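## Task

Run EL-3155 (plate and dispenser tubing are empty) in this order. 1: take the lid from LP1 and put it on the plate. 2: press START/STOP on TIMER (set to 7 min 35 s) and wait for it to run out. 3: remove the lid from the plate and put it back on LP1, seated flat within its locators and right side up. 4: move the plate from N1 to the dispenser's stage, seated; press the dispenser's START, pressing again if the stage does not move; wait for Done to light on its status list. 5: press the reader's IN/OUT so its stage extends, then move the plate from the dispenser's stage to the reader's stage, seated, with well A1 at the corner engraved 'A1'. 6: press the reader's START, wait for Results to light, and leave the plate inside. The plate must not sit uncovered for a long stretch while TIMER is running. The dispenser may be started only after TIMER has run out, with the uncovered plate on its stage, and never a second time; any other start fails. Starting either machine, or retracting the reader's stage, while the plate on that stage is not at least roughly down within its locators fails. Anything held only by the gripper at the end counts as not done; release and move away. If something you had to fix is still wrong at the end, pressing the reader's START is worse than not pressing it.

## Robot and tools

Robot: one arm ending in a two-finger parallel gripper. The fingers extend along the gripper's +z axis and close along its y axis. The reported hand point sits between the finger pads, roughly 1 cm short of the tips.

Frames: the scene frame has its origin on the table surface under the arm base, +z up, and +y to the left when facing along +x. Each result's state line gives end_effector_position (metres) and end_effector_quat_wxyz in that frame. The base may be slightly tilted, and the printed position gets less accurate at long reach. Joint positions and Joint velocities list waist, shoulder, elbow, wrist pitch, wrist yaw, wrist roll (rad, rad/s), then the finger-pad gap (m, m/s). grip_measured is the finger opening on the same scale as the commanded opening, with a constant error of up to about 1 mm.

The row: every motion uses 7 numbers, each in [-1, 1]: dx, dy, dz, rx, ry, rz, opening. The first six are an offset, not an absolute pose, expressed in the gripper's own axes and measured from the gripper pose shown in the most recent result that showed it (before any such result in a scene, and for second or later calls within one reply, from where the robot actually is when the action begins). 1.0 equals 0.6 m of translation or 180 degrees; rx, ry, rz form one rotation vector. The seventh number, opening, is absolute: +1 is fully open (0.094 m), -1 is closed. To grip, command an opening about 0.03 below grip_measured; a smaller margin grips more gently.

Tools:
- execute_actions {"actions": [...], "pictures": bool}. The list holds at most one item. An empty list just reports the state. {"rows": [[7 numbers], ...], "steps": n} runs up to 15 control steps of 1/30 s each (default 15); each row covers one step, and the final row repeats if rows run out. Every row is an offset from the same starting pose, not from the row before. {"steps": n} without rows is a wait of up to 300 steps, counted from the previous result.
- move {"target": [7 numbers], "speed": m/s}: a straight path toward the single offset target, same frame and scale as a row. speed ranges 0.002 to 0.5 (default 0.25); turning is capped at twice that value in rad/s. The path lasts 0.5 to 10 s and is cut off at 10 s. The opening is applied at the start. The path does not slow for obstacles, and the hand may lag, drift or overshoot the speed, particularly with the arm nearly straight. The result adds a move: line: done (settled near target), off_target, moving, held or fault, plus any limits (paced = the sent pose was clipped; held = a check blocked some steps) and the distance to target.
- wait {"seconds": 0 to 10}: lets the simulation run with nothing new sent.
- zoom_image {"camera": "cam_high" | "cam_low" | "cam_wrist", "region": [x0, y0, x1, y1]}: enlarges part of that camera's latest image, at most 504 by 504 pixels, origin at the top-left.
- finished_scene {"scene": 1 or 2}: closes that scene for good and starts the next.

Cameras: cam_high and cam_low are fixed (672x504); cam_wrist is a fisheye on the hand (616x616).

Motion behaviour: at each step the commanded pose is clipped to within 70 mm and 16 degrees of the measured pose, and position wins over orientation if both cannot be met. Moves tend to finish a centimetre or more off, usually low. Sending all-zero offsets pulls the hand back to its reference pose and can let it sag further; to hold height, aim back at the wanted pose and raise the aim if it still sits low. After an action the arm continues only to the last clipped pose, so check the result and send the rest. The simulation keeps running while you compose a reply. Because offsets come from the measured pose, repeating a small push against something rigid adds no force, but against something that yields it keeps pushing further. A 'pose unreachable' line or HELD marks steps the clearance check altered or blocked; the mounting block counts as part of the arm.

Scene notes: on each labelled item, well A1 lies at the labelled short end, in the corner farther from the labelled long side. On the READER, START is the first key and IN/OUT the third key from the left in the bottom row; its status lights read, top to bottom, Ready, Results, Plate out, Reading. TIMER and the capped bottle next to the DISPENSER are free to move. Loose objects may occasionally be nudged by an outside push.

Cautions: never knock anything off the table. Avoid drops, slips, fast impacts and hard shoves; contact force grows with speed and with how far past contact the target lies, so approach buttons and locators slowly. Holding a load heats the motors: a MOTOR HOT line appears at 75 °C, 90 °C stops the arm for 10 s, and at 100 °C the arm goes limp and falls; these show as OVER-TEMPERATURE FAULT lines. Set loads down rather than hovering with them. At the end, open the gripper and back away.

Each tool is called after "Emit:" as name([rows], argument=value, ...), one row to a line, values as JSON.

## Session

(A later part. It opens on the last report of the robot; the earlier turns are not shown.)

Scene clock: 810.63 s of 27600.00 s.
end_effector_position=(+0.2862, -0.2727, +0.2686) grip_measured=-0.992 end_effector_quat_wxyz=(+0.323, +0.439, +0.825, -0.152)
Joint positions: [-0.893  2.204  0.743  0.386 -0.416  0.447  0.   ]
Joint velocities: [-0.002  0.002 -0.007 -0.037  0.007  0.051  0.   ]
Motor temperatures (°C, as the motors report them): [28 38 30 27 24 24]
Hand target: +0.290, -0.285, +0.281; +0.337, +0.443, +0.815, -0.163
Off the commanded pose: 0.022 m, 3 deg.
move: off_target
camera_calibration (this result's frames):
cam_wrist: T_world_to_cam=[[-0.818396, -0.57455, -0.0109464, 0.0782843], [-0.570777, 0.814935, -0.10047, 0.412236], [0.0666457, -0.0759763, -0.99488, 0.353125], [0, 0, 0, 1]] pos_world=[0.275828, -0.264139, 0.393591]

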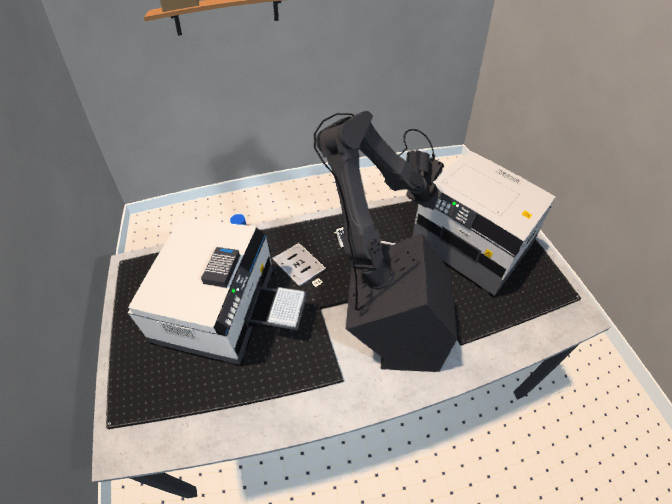

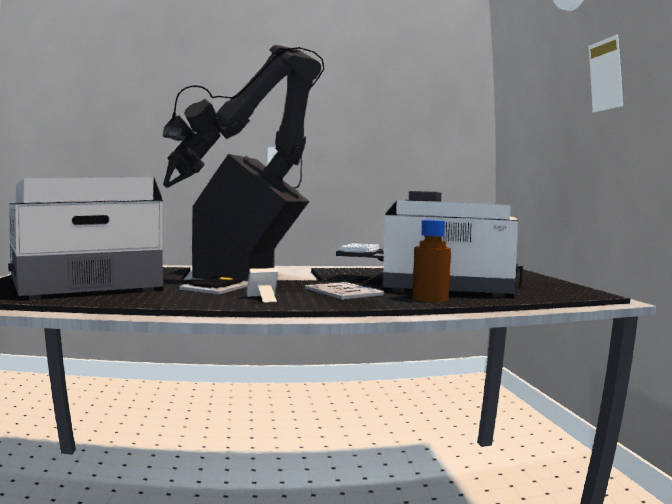

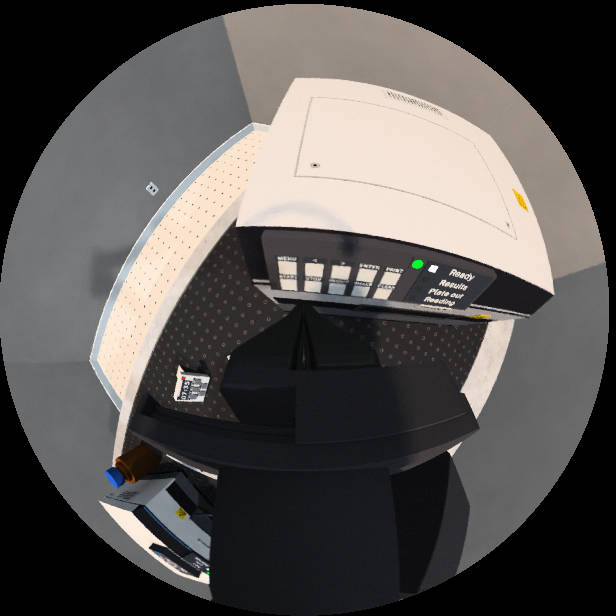

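Emit:
move(target=[-0.03,-0.045,0.01,0,-0.015,0,-1], speed=0.06)

Emit:
zoom_image(camera="cam_high", region=[260,300,310,340])

Scene clock: 815.63 s of 27600.00 s.
end_effector_position=(+0.2648, -0.2899, +0.2617) grip_measured=-0.992 end_effector_quat_wxyz=(+0.321, +0.448, +0.820, -0.155)
Joint positions: [-0.952  2.277  0.743  0.429 -0.431  0.402  0.   ]
Joint velocities: [-0.017 -0.002 -0.012  0.037 -0.051  0.007  0.001]
Motor temperatures (°C, as the motors report them): [29 38 30 27 24 24]
Hand target: +0.274, -0.301, +0.276; +0.342, +0.435, +0.817, -0.162
Off the commanded pose: 0.021 m, 3 deg.
move: off_target
camera_calibration (this result's frames):
cam_wrist: T_world_to_cam=[[-0.830256, -0.557286, -0.0103643, 0.0587703], [-0.55369, 0.82675, -0.099555, 0.412064], [0.0640493, -0.0769175, -0.994978, 0.346777], [0, 0, 0, 1]] pos_world=[0.254739, -0.281249, 0.386668]

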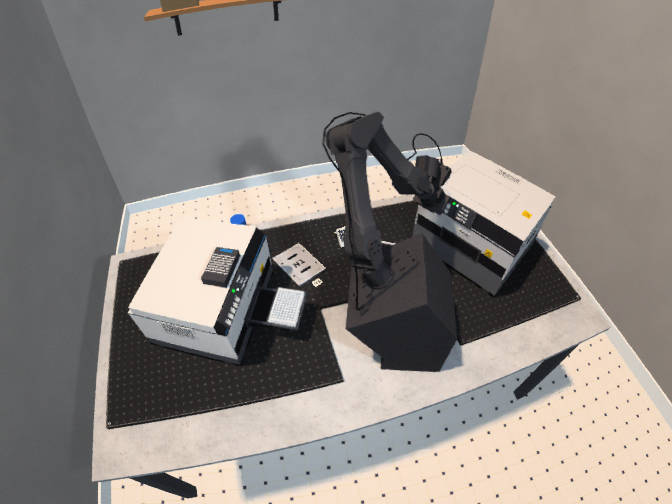

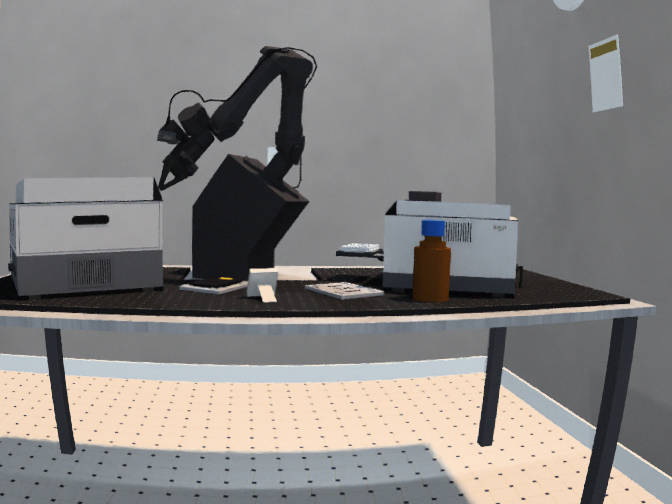

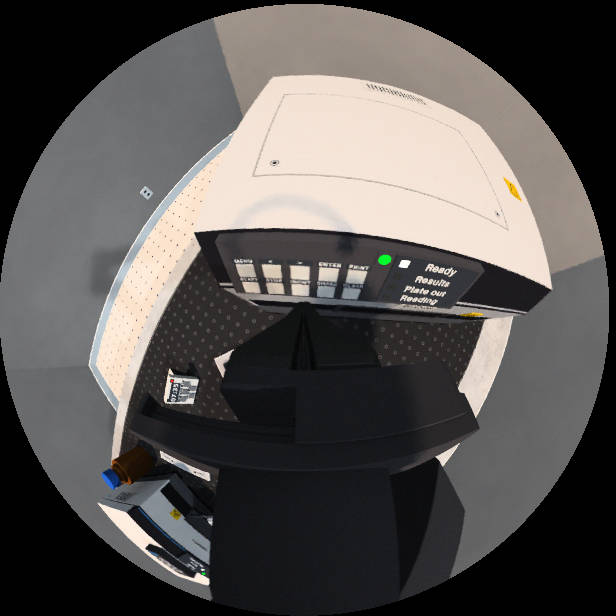

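Region (260, 300, 310, 340) of cam_high's 672x504 image, scaled by 10.080, with more detail than that image has; it fills the top 403 rows of this view, and the rest is white.

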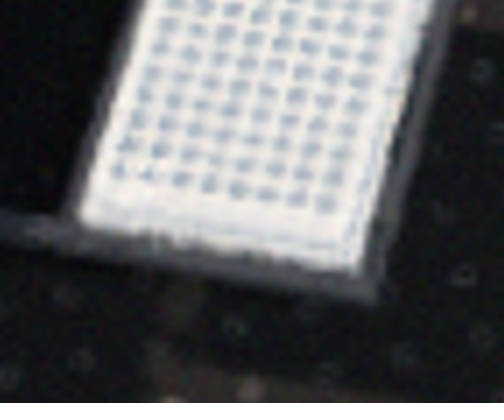

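Emit:
move(target=[-0.04,0.006,0.018,0,-0.015,0,-1], speed=0.03)

Scene clock: 818.70 s of 27600.00 s.
end_effector_position=(+0.2731, -0.2975, +0.2595) grip_measured=-0.992 end_effector_quat_wxyz=(+0.324, +0.448, +0.819, -0.153)
Joint positions: [-0.942  2.309  0.784  0.431 -0.428  0.419  0.   ]
Joint velocities: [-0.012  0.007 -0.002  0.022 -0.007 -0.022 -0.001]
Motor temperatures (°C, as the motors report them): [29 38 30 28 24 24]
Hand target: +0.281, -0.309, +0.270; +0.340, +0.444, +0.813, -0.166
Off the commanded pose: 0.017 m, 2 deg.
move: off_target
camera_calibration (this result's frames):
cam_wrist: T_world_to_cam=[[-0.830092, -0.557382, -0.0164936, 0.0629938], [-0.553, 0.826647, -0.10414, 0.423694], [0.0716799, -0.0773245, -0.994426, 0.3412], [0, 0, 0, 1]] pos_world=[0.262136, -0.288751, 0.38446]

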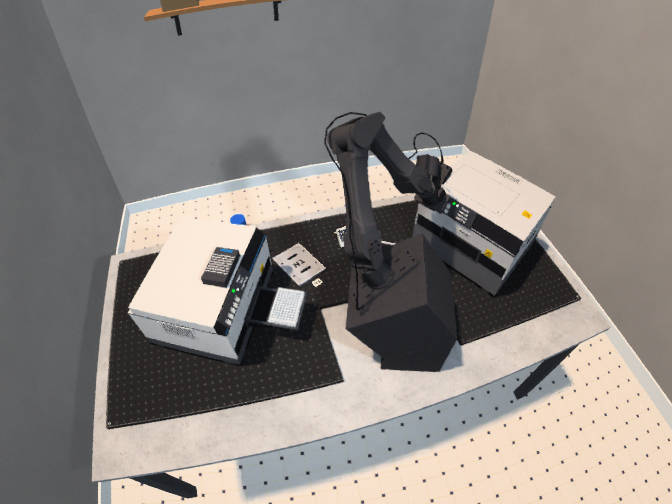

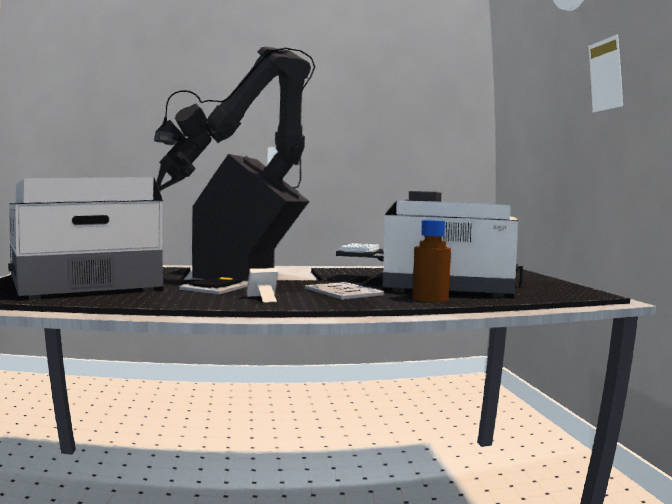

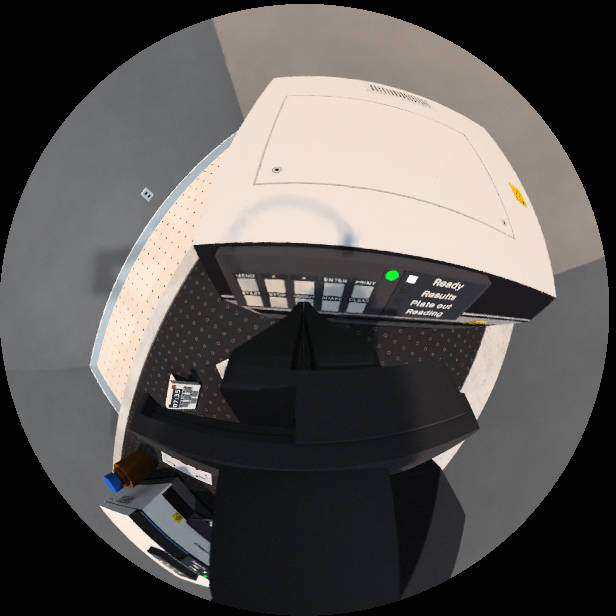

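Emit:
move(target=[-0.015,0,0.025,0,-0.01,0,-1], speed=0.03)

Scene clock: 820.87 s of 27600.00 s.
end_effector_position=(+0.2694, -0.2968, +0.2413) grip_measured=-0.992 end_effector_quat_wxyz=(+0.313, +0.455, +0.820, -0.147)
Joint positions: [-0.921  2.362  0.784  0.464 -0.427  0.438  0.   ]
Joint velocities: [ 0.007 -0.012 -0.012  0.066 -0.066  0.037 -0.001]
Motor temperatures (°C, as the motors report them): [29 38 31 28 24 24]
Hand target: +0.282, -0.310, +0.255; +0.336, +0.446, +0.814, -0.161
Off the commanded pose: 0.024 m, 3 deg.
move: off_target
camera_calibration (this result's frames):
cam_wrist: T_world_to_cam=[[-0.835505, -0.549071, -0.0212902, 0.0650476], [-0.546126, 0.834052, -0.0781214, 0.413207], [0.0606513, -0.0536437, -0.996716, 0.333973], [0, 0, 0, 1]] pos_world=[0.259755, -0.291005, 0.366541]

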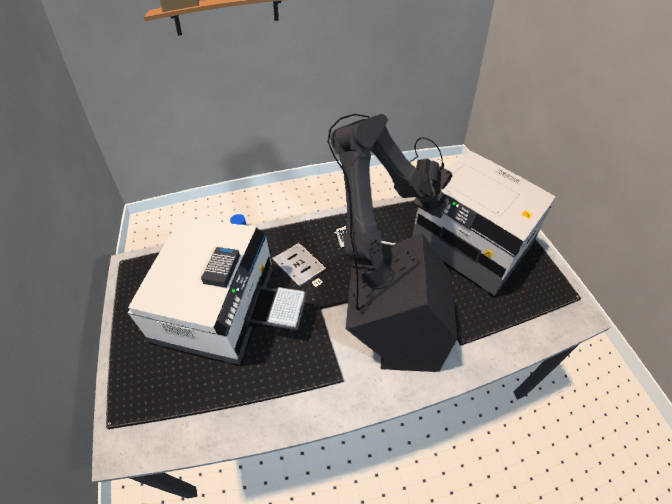

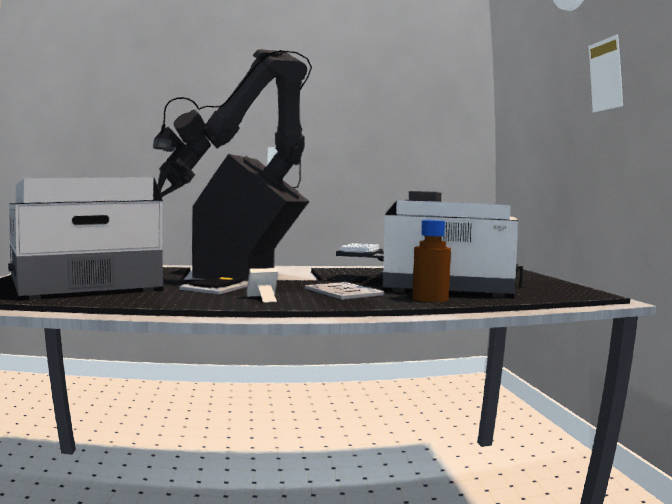

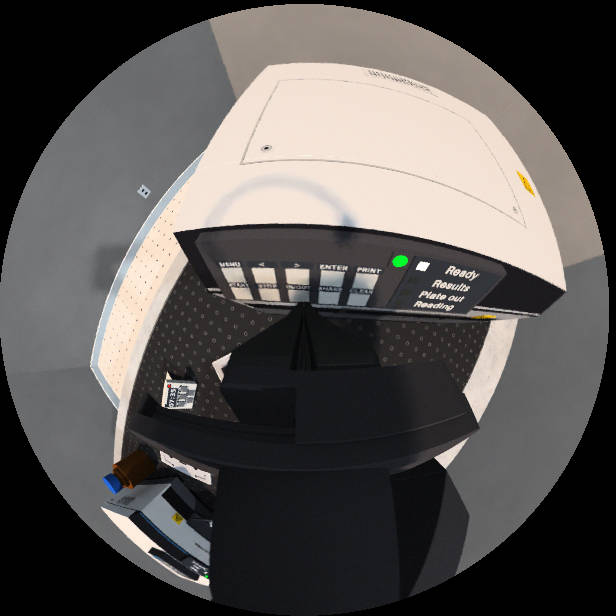

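Too low. Raise.

Emit:
move(target=[-0.03,0.008,-0.025,0,-0.015,0,-1], speed=0.03)

Scene clock: 823.40 s of 27600.00 s.
end_effector_position=(+0.2782, -0.2944, +0.2536) grip_measured=-0.992 end_effector_quat_wxyz=(+0.324, +0.447, +0.821, -0.150)
Joint positions: [-0.919  2.321  0.784  0.451 -0.426  0.44   0.   ]
Joint velocities: [ 0.007  0.007  0.002 -0.051 -0.007  0.007  0.   ]
Motor temperatures (°C, as the motors report them): [29 39 30 28 24 24]
Hand target: +0.275, -0.298, +0.264; +0.332, +0.451, +0.813, -0.158
Off the commanded pose: 0.012 m, 2 deg.
move: off_target
camera_calibration (this result's frames):
cam_wrist: T_world_to_cam=[[-0.826744, -0.562171, -0.0213818, 0.0676647], [-0.557688, 0.823967, -0.10031, 0.422851], [0.0740093, -0.0710063, -0.994726, 0.336406], [0, 0, 0, 1]] pos_world=[0.266863, -0.286489, 0.378495]

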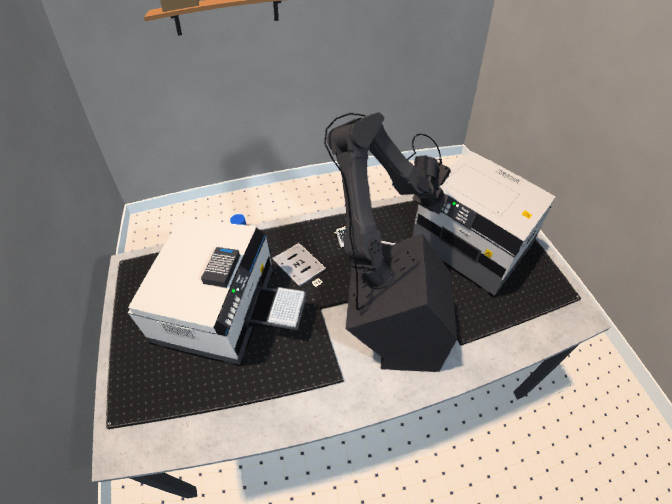

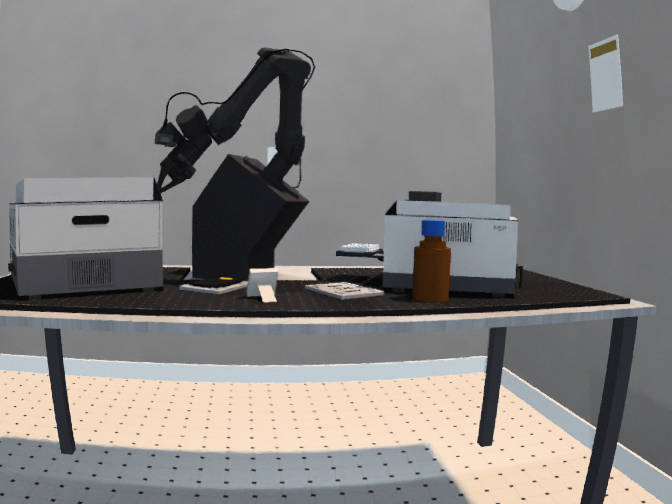

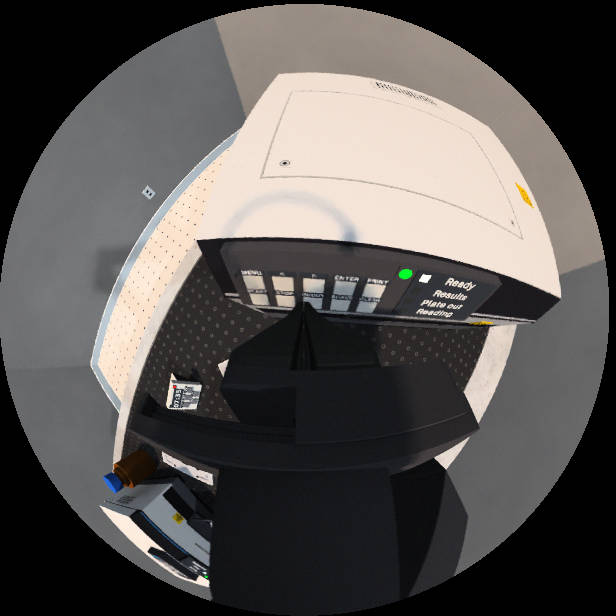

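Emit:
move(target=[-0.04,-0.008,0.022,0,-0.015,0,-1], speed=0.03)

Scene clock: 825.87 s of 27600.00 s.
end_effector_position=(+0.2758, -0.2981, +0.2447) grip_measured=-0.992 end_effector_quat_wxyz=(+0.313, +0.454, +0.822, -0.144)
Joint positions: [-0.918  2.356  0.809  0.433 -0.433  0.44   0.   ]
Joint velocities: [ 0.007 -0.007  0.012 -0.037  0.022  0.051 -0.   ]
Motor temperatures (°C, as the motors report them): [29 39 30 28 24 24]
Hand target: +0.288, -0.318, +0.261; +0.343, +0.443, +0.813, -0.160
Off the commanded pose: 0.029 m, 4 deg.
move: off_target
camera_calibration (this result's frames):
cam_wrist: T_world_to_cam=[[-0.832593, -0.553322, -0.0249622, 0.0686194], [-0.550396, 0.831559, -0.0746619, 0.417688], [0.0620696, -0.0484239, -0.996896, 0.338111], [0, 0, 0, 1]] pos_world=[0.266039, -0.29299, 0.36996]

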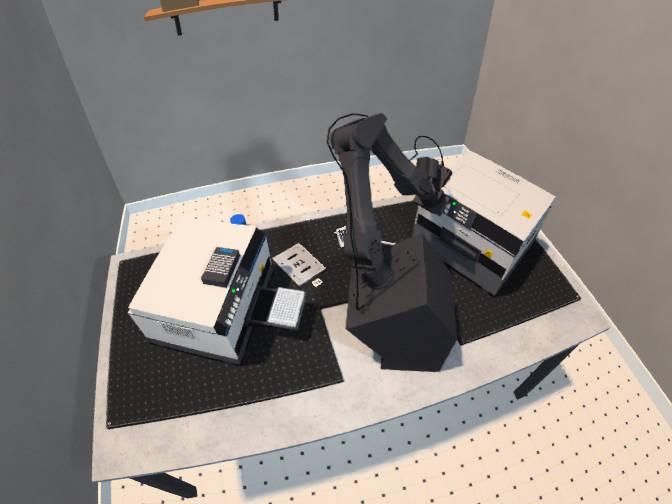

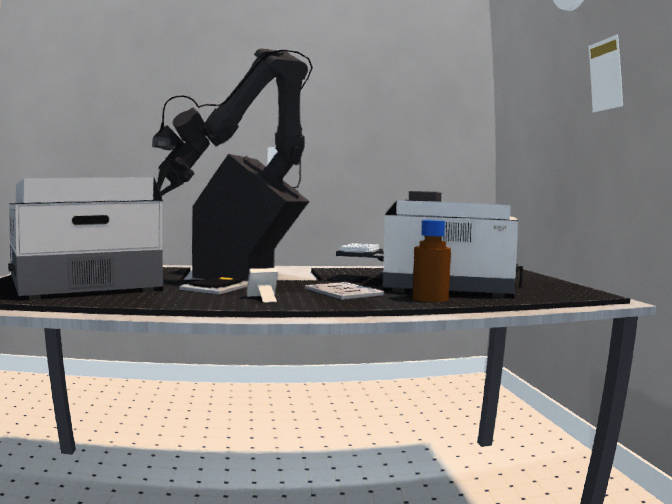

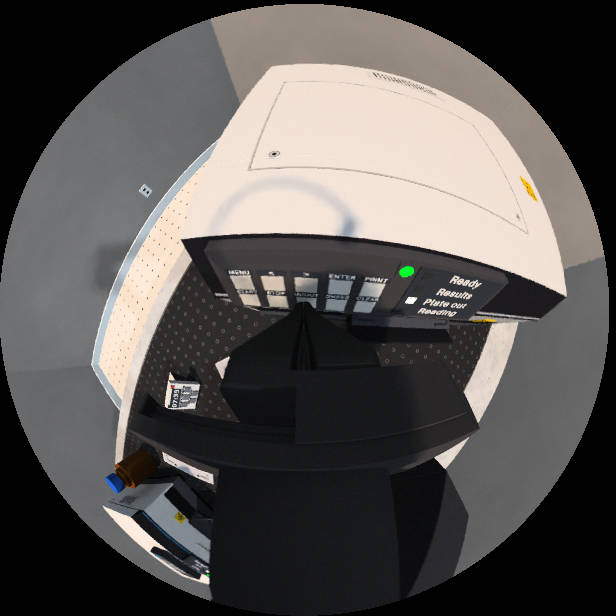

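Emit:
move(target=[0.12,0.03,-0.17,0,0,0,-1], speed=0.1)

Emit:
zoom_image(camera="cam_wrist", region=[280,200,520,400])

Scene clock: 829.73 s of 27600.00 s.
end_effector_position=(+0.2251, -0.1898, +0.2730) grip_measured=-0.992 end_effector_quat_wxyz=(+0.310, +0.453, +0.824, -0.142)
Joint positions: [-0.912  1.85   0.368  0.364 -0.435  0.44   0.   ]
Joint velocities: [ 0.002  0.012 -0.002  0.037 -0.051  0.037 -0.   ]
Motor temperatures (°C, as the motors report them): [29 39 30 28 24 24]
Hand target: +0.224, -0.188, +0.275; +0.313, +0.454, +0.822, -0.144
Off the commanded pose: 0.005 m, 1 deg.
move: done
camera_calibration (this result's frames):
cam_wrist: T_world_to_cam=[[-0.830573, -0.556364, -0.0246601, 0.08588], [-0.553942, 0.829902, -0.0664166, 0.299985], [0.0574173, -0.0415036, -0.997487, 0.377175], [0, 0, 0, 1]] pos_world=[0.215847, -0.185523, 0.398269]

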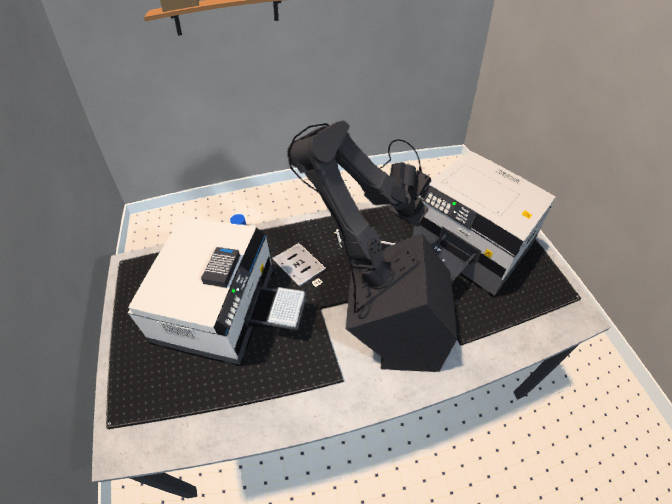

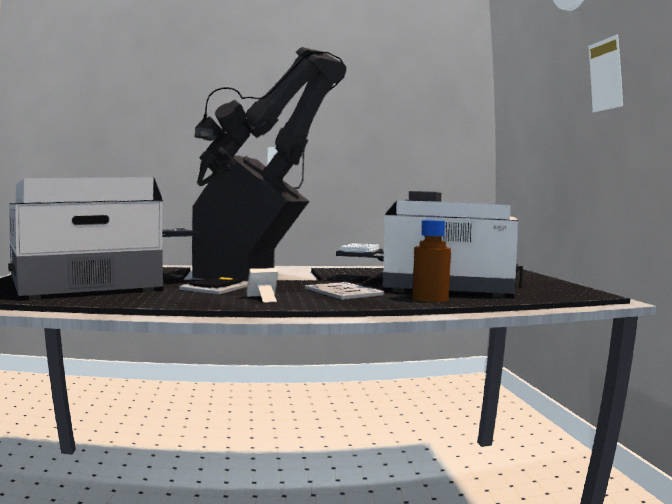

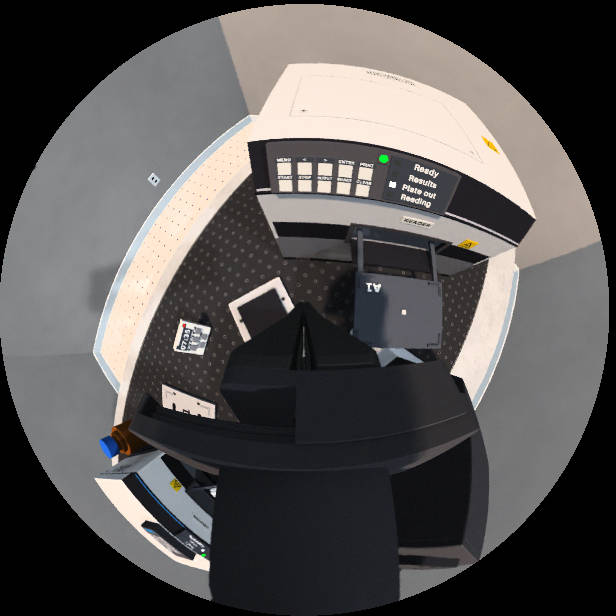

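Region (280, 200, 520, 400) of cam_wrist's 616x616 image, scaled by 2.100, with more detail than that image has.

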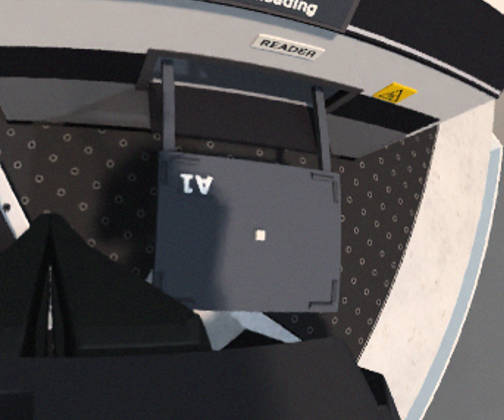

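Emit:
move(target=[0.227,0.296,-0.18,-0.06,0.215,-0.165,1])

Scene clock: 837.73 s of 27600.00 s.
end_effector_position=(+0.2686, +0.0485, +0.2706) grip_measured=+1.000 end_effector_quat_wxyz=(+0.008, +0.229, +0.973, +0.009)
Joint positions: [-0.34   1.475  0.803 -0.809 -0.658  0.21   0.094]
Joint velocities: [-0.012 -0.022 -0.007 -0.051 -0.007 -0.022  0.   ]
Motor temperatures (°C, as the motors report them): [29 39 30 28 24 24]
Hand target: +0.277, +0.049, +0.275; +0.016, +0.224, +0.974, +0.013
Off the commanded pose: 0.012 m, 2 deg.
move: off_target
camera_calibration (this result's frames):
cam_wrist: T_world_to_cam=[[-0.428685, -0.90341, -0.00889983, 0.159182], [-0.739357, 0.345144, 0.578124, 0.0250938], [-0.519211, 0.254413, -0.815901, 0.473533], [0, 0, 0, 1]] pos_world=[0.332656, 0.0146722, 0.373265]

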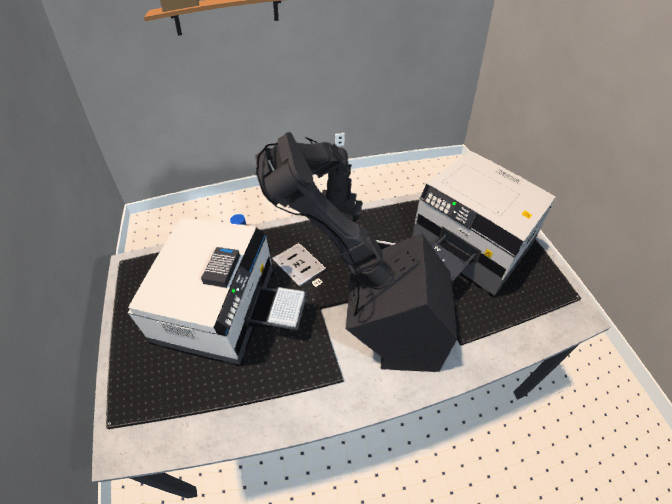

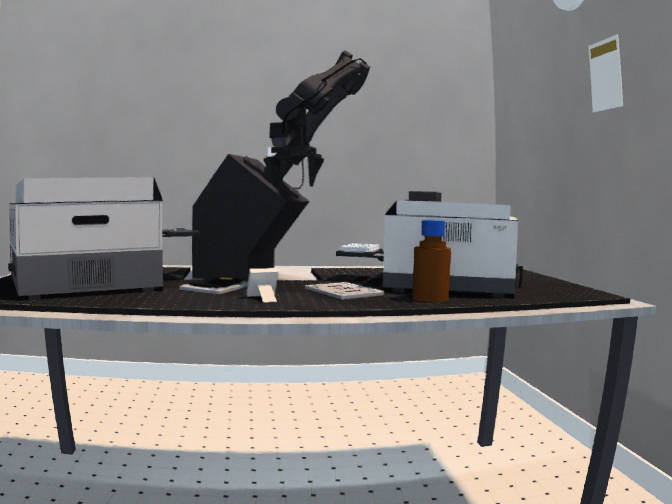

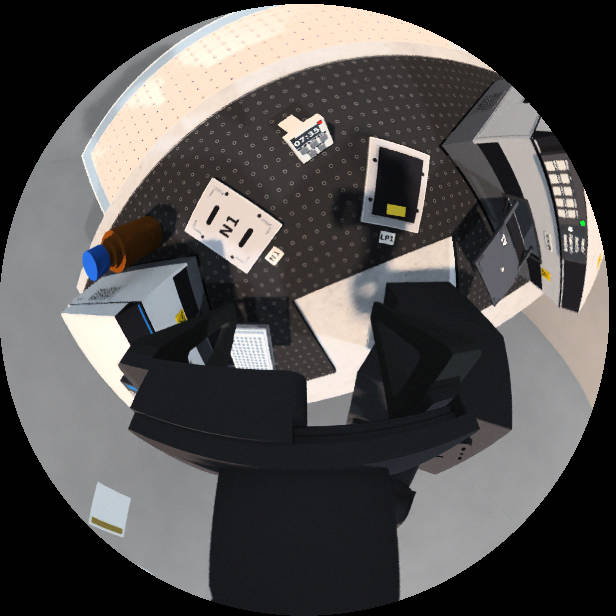

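Emit:
move(target=[0.381,0.182,0.16,0.005,0.005,-0.005,1])

Scene clock: 841.90 s of 27600.00 s.
end_effector_position=(+0.1071, +0.2299, +0.1687) grip_measured=+1.000 end_effector_quat_wxyz=(-0.011, +0.215, +0.976, -0.021)
Joint positions: [ 1.041  1.149  0.479 -0.307 -0.068  1.543  0.094]
Joint velocities: [-0.012 -0.002 -0.017  0.051  0.066  0.051  0.   ]
Motor temperatures (°C, as the motors report them): [29 38 30 27 24 24]
Hand target: +0.115, +0.242, +0.171; +0.002, +0.216, +0.976, -0.010
Off the commanded pose: 0.022 m, 3 deg.
move: off_target
camera_calibration (this result's frames):
cam_wrist: T_world_to_cam=[[-0.400595, -0.914397, 0.0583229, 0.241085], [-0.720206, 0.353592, 0.596889, -0.105217], [-0.566416, 0.197106, -0.800201, 0.27603], [0, 0, 0, 1]] pos_world=[0.177148, 0.203244, 0.269621]

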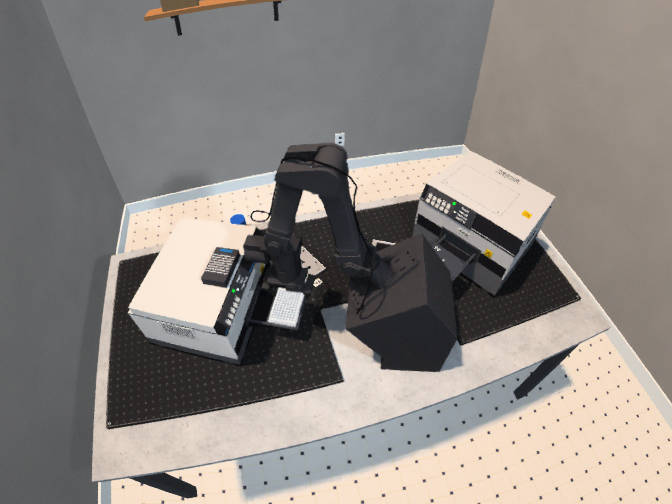

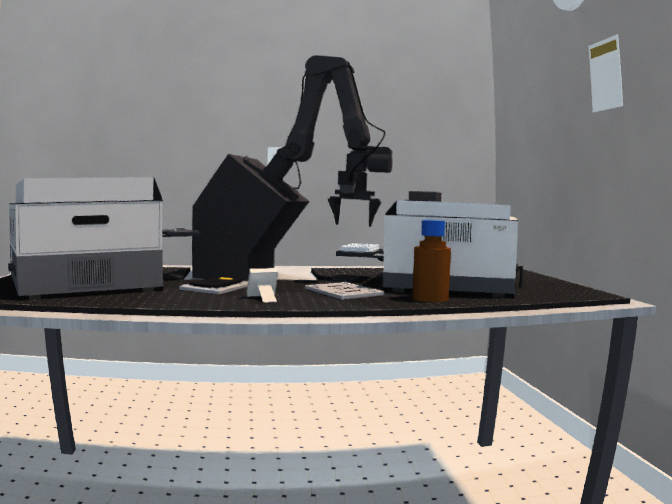

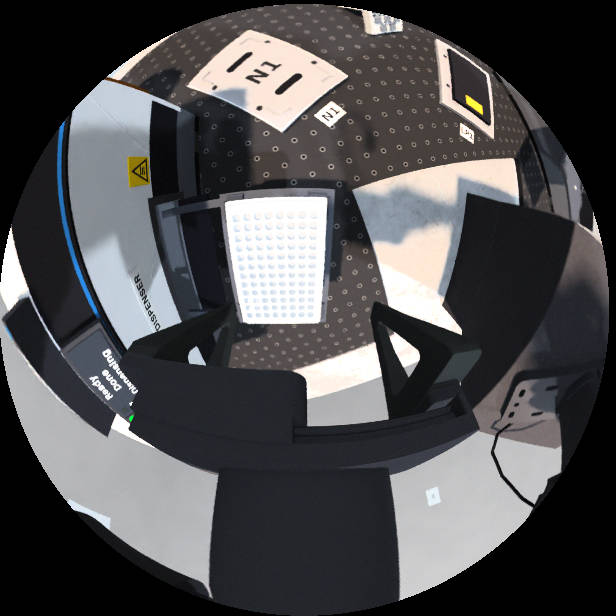

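Emit:
move(target=[0,0,-0.05,0,0,-0.5,1], speed=0.4)

Emit:
move(target=[-0.04,0,0,0,0,-0.5,1], speed=0.4)

Scene clock: 848.70 s of 27600.00 s.
end_effector_position=(+0.0980, +0.2136, +0.1896) grip_measured=+1.000 end_effector_quat_wxyz=(-0.045, -0.536, +0.843, -0.022)
Joint positions: [ 1.041  1.036  0.479 -0.475 -0.066 -0.027  0.094]
Joint velocities: [ 0.002 -0.007 -0.002  0.007  0.037  0.007  0.   ]
Motor temperatures (°C, as the motors report them): [28 38 30 27 24 24]
Hand target: +0.108, +0.231, +0.198; -0.022, -0.538, +0.842, -0.007
Off the commanded pose: 0.022 m, 3 deg.
move: off_target
camera_calibration (this result's frames):
cam_wrist: T_world_to_cam=[[0.914404, -0.404801, -0.00127754, -0.00515455], [-0.301297, -0.682699, 0.66569, 0.0487908], [-0.270344, -0.608324, -0.746228, 0.42362], [0, 0, 0, 1]] pos_world=[0.133937, 0.288921, 0.283631]

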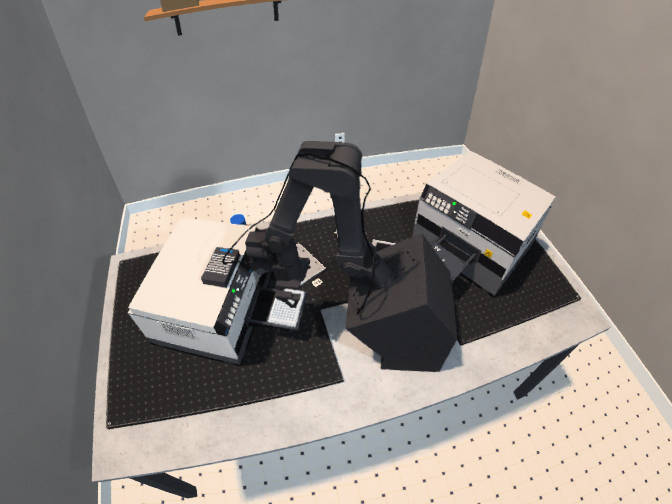

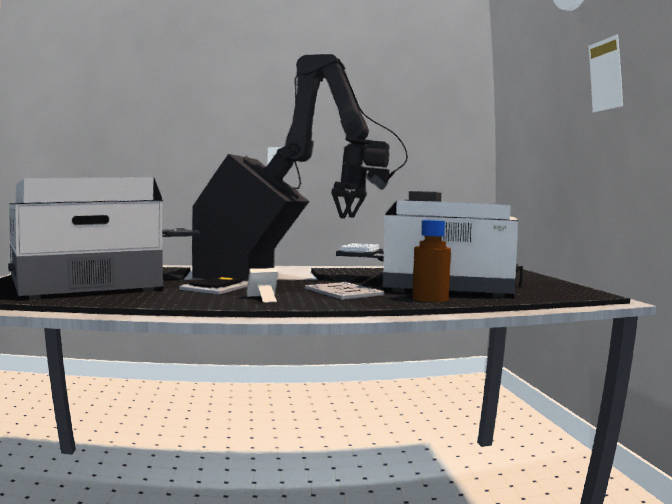

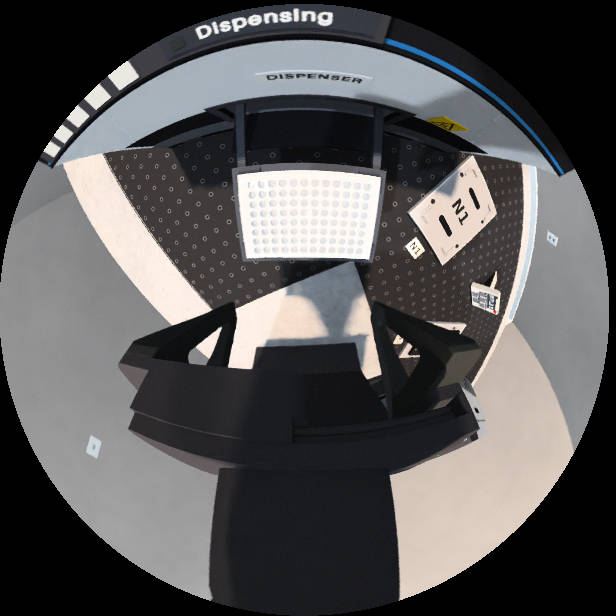

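Scene clock: 851.37 s of 27600.00 s.
end_effector_position=(+0.1057, +0.2253, +0.1853) grip_measured=+1.000 end_effector_quat_wxyz=(+0.056, +0.974, -0.221, -0.012)
Joint positions: [ 1.045  1.112  0.543 -0.476 -0.053 -1.586  0.094]
Joint velocities: [-0.002 -0.007  0.012 -0.007  0.022 -0.022  0.   ]
Motor temperatures (°C, as the motors report them): [28 38 30 27 24 24]
Hand target: +0.108, +0.235, +0.188; +0.048, +0.975, -0.216, -0.016
Off the commanded pose: 0.010 m, 1 deg.
move: done
camera_calibration (this result's frames):
cam_wrist: T_world_to_cam=[[0.411897, 0.905431, -0.102643, -0.230694], [0.762339, -0.280695, 0.583138, -0.125657], [0.499179, -0.318442, -0.805863, 0.294003], [0, 0, 0, 1]] pos_world=[0.0440549, 0.267229, 0.286522]

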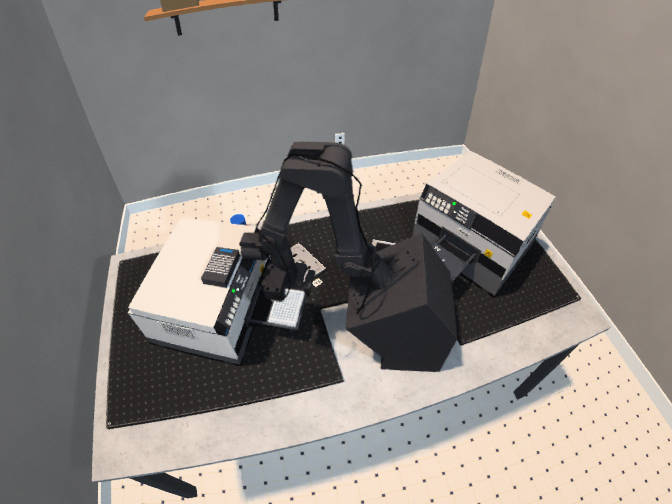

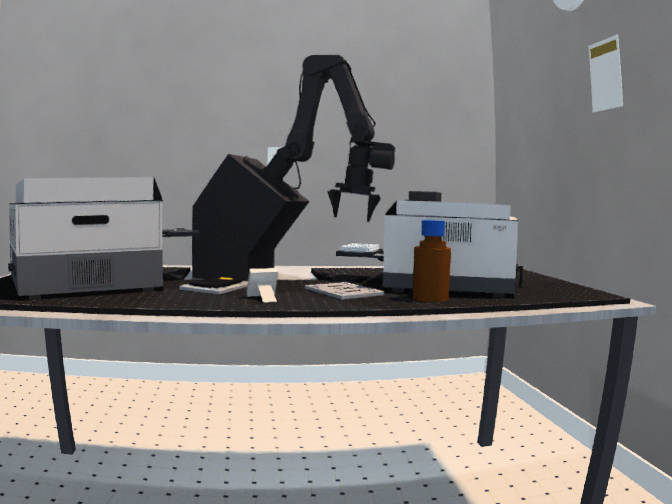

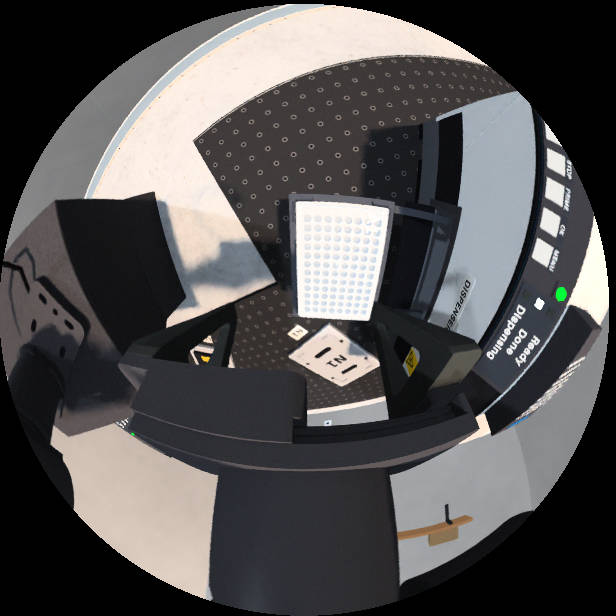

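Emit:
move(target=[-0.006,-0.052,0.07,0.04,0,0,1], speed=0.08)

Scene clock: 855.30 s of 27600.00 s.
end_effector_position=(+0.1202, +0.2572, +0.1438) grip_measured=+1.000 end_effector_quat_wxyz=(-0.013, +0.975, -0.220, +0.006)
Joint positions: [ 1.064  1.302  0.513 -0.112 -0.037 -1.565  0.094]
Joint velocities: [ 0.002 -0.002 -0.002 -0.051 -0.066  0.007  0.   ]
Motor temperatures (°C, as the motors report them): [28 38 30 27 24 24]
Hand target: +0.114, +0.250, +0.141; -0.005, +0.975, -0.221, +0.002
Off the commanded pose: 0.010 m, 1 deg.
move: done
camera_calibration (this result's frames):
cam_wrist: T_world_to_cam=[[0.411388, 0.910551, 0.0407039, -0.291735], [0.72387, -0.35353, 0.592476, -0.0815546], [0.55387, -0.214273, -0.804559, 0.229946], [0, 0, 0, 1]] pos_world=[0.0516905, 0.286079, 0.245199]

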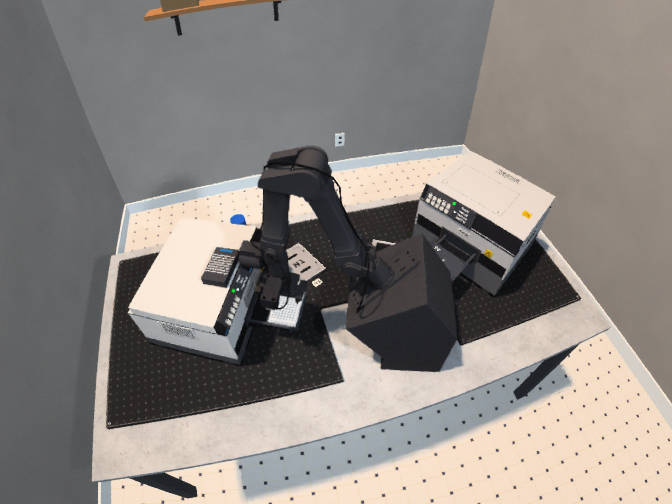

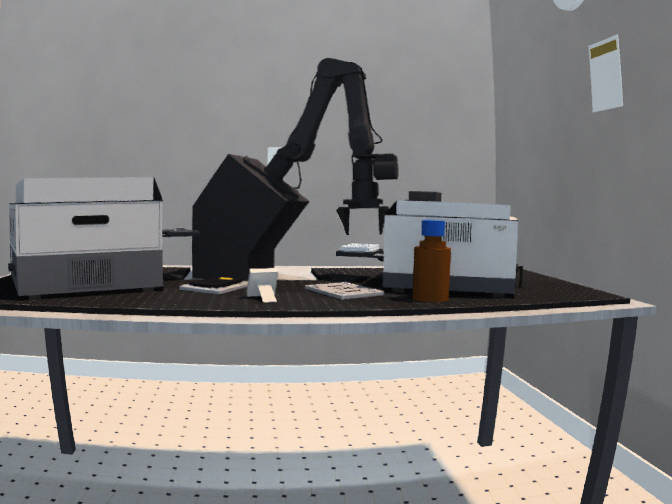

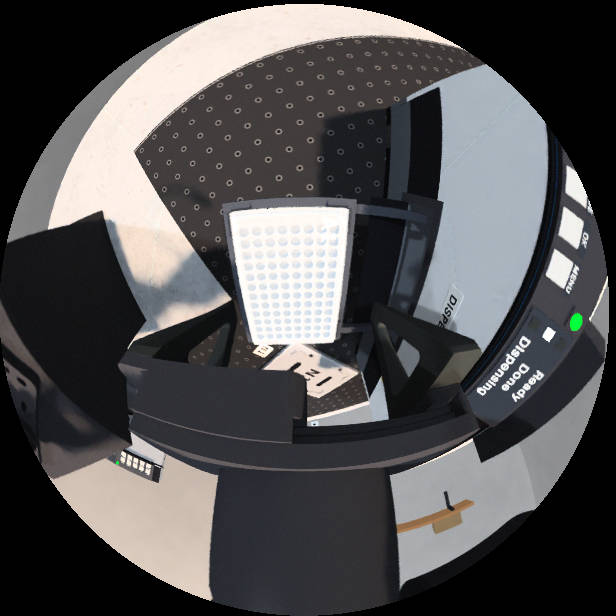

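Emit:
move(target=[0,0.028,0.025,-0.012,0,0,1], speed=0.04)

Scene clock: 858.80 s of 27600.00 s.
end_effector_position=(+0.1174, +0.2497, +0.1313) grip_measured=+1.000 end_effector_quat_wxyz=(-0.003, +0.975, -0.221, +0.004)
Joint positions: [ 1.064  1.362  0.5   -0.06  -0.037 -1.565  0.094]
Joint velocities: [ 0.007 -0.012 -0.007 -0.007 -0.037 -0.022  0.   ]
Motor temperatures (°C, as the motors report them): [28 38 30 27 24 24]
Hand target: +0.113, +0.242, +0.129; +0.005, +0.975, -0.221, +0.002
Off the commanded pose: 0.009 m, 1 deg.
move: done
camera_calibration (this result's frames):
cam_wrist: T_world_to_cam=[[0.412484, 0.910751, 0.019744, -0.280684], [0.728434, -0.342772, 0.593204, -0.0781193], [0.547028, -0.230305, -0.80481, 0.224681], [0, 0, 0, 1]] pos_world=[0.0497755, 0.280601, 0.232708]

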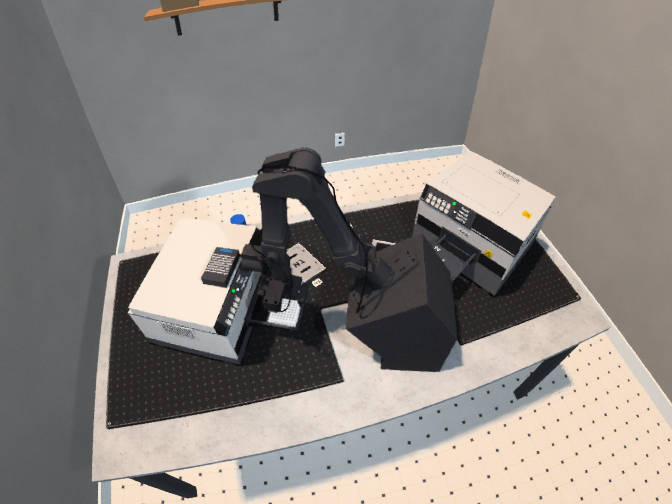

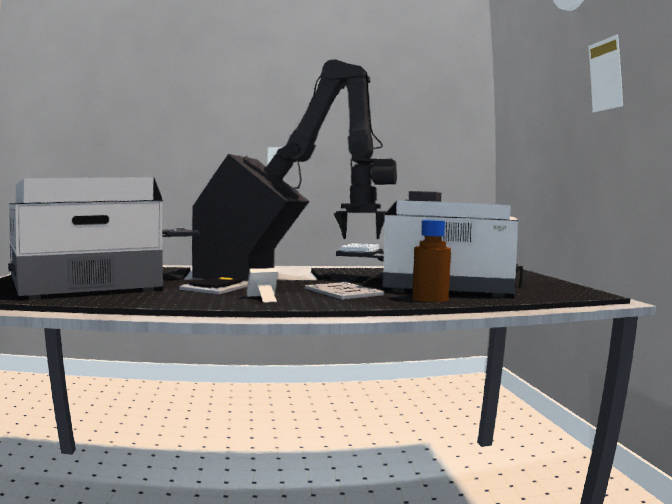

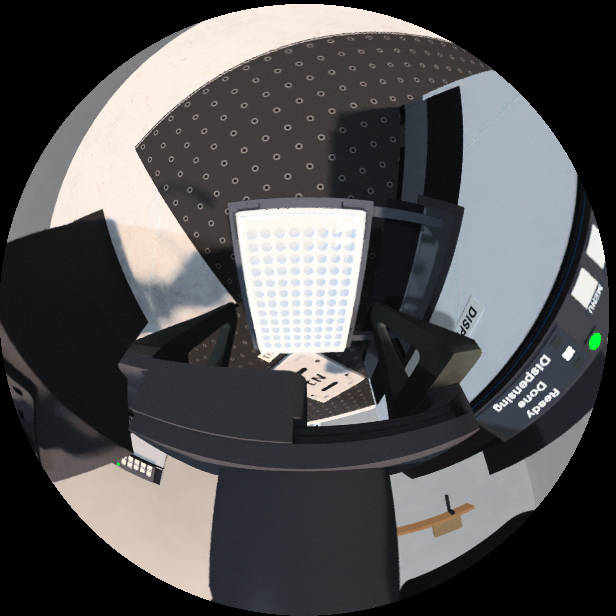

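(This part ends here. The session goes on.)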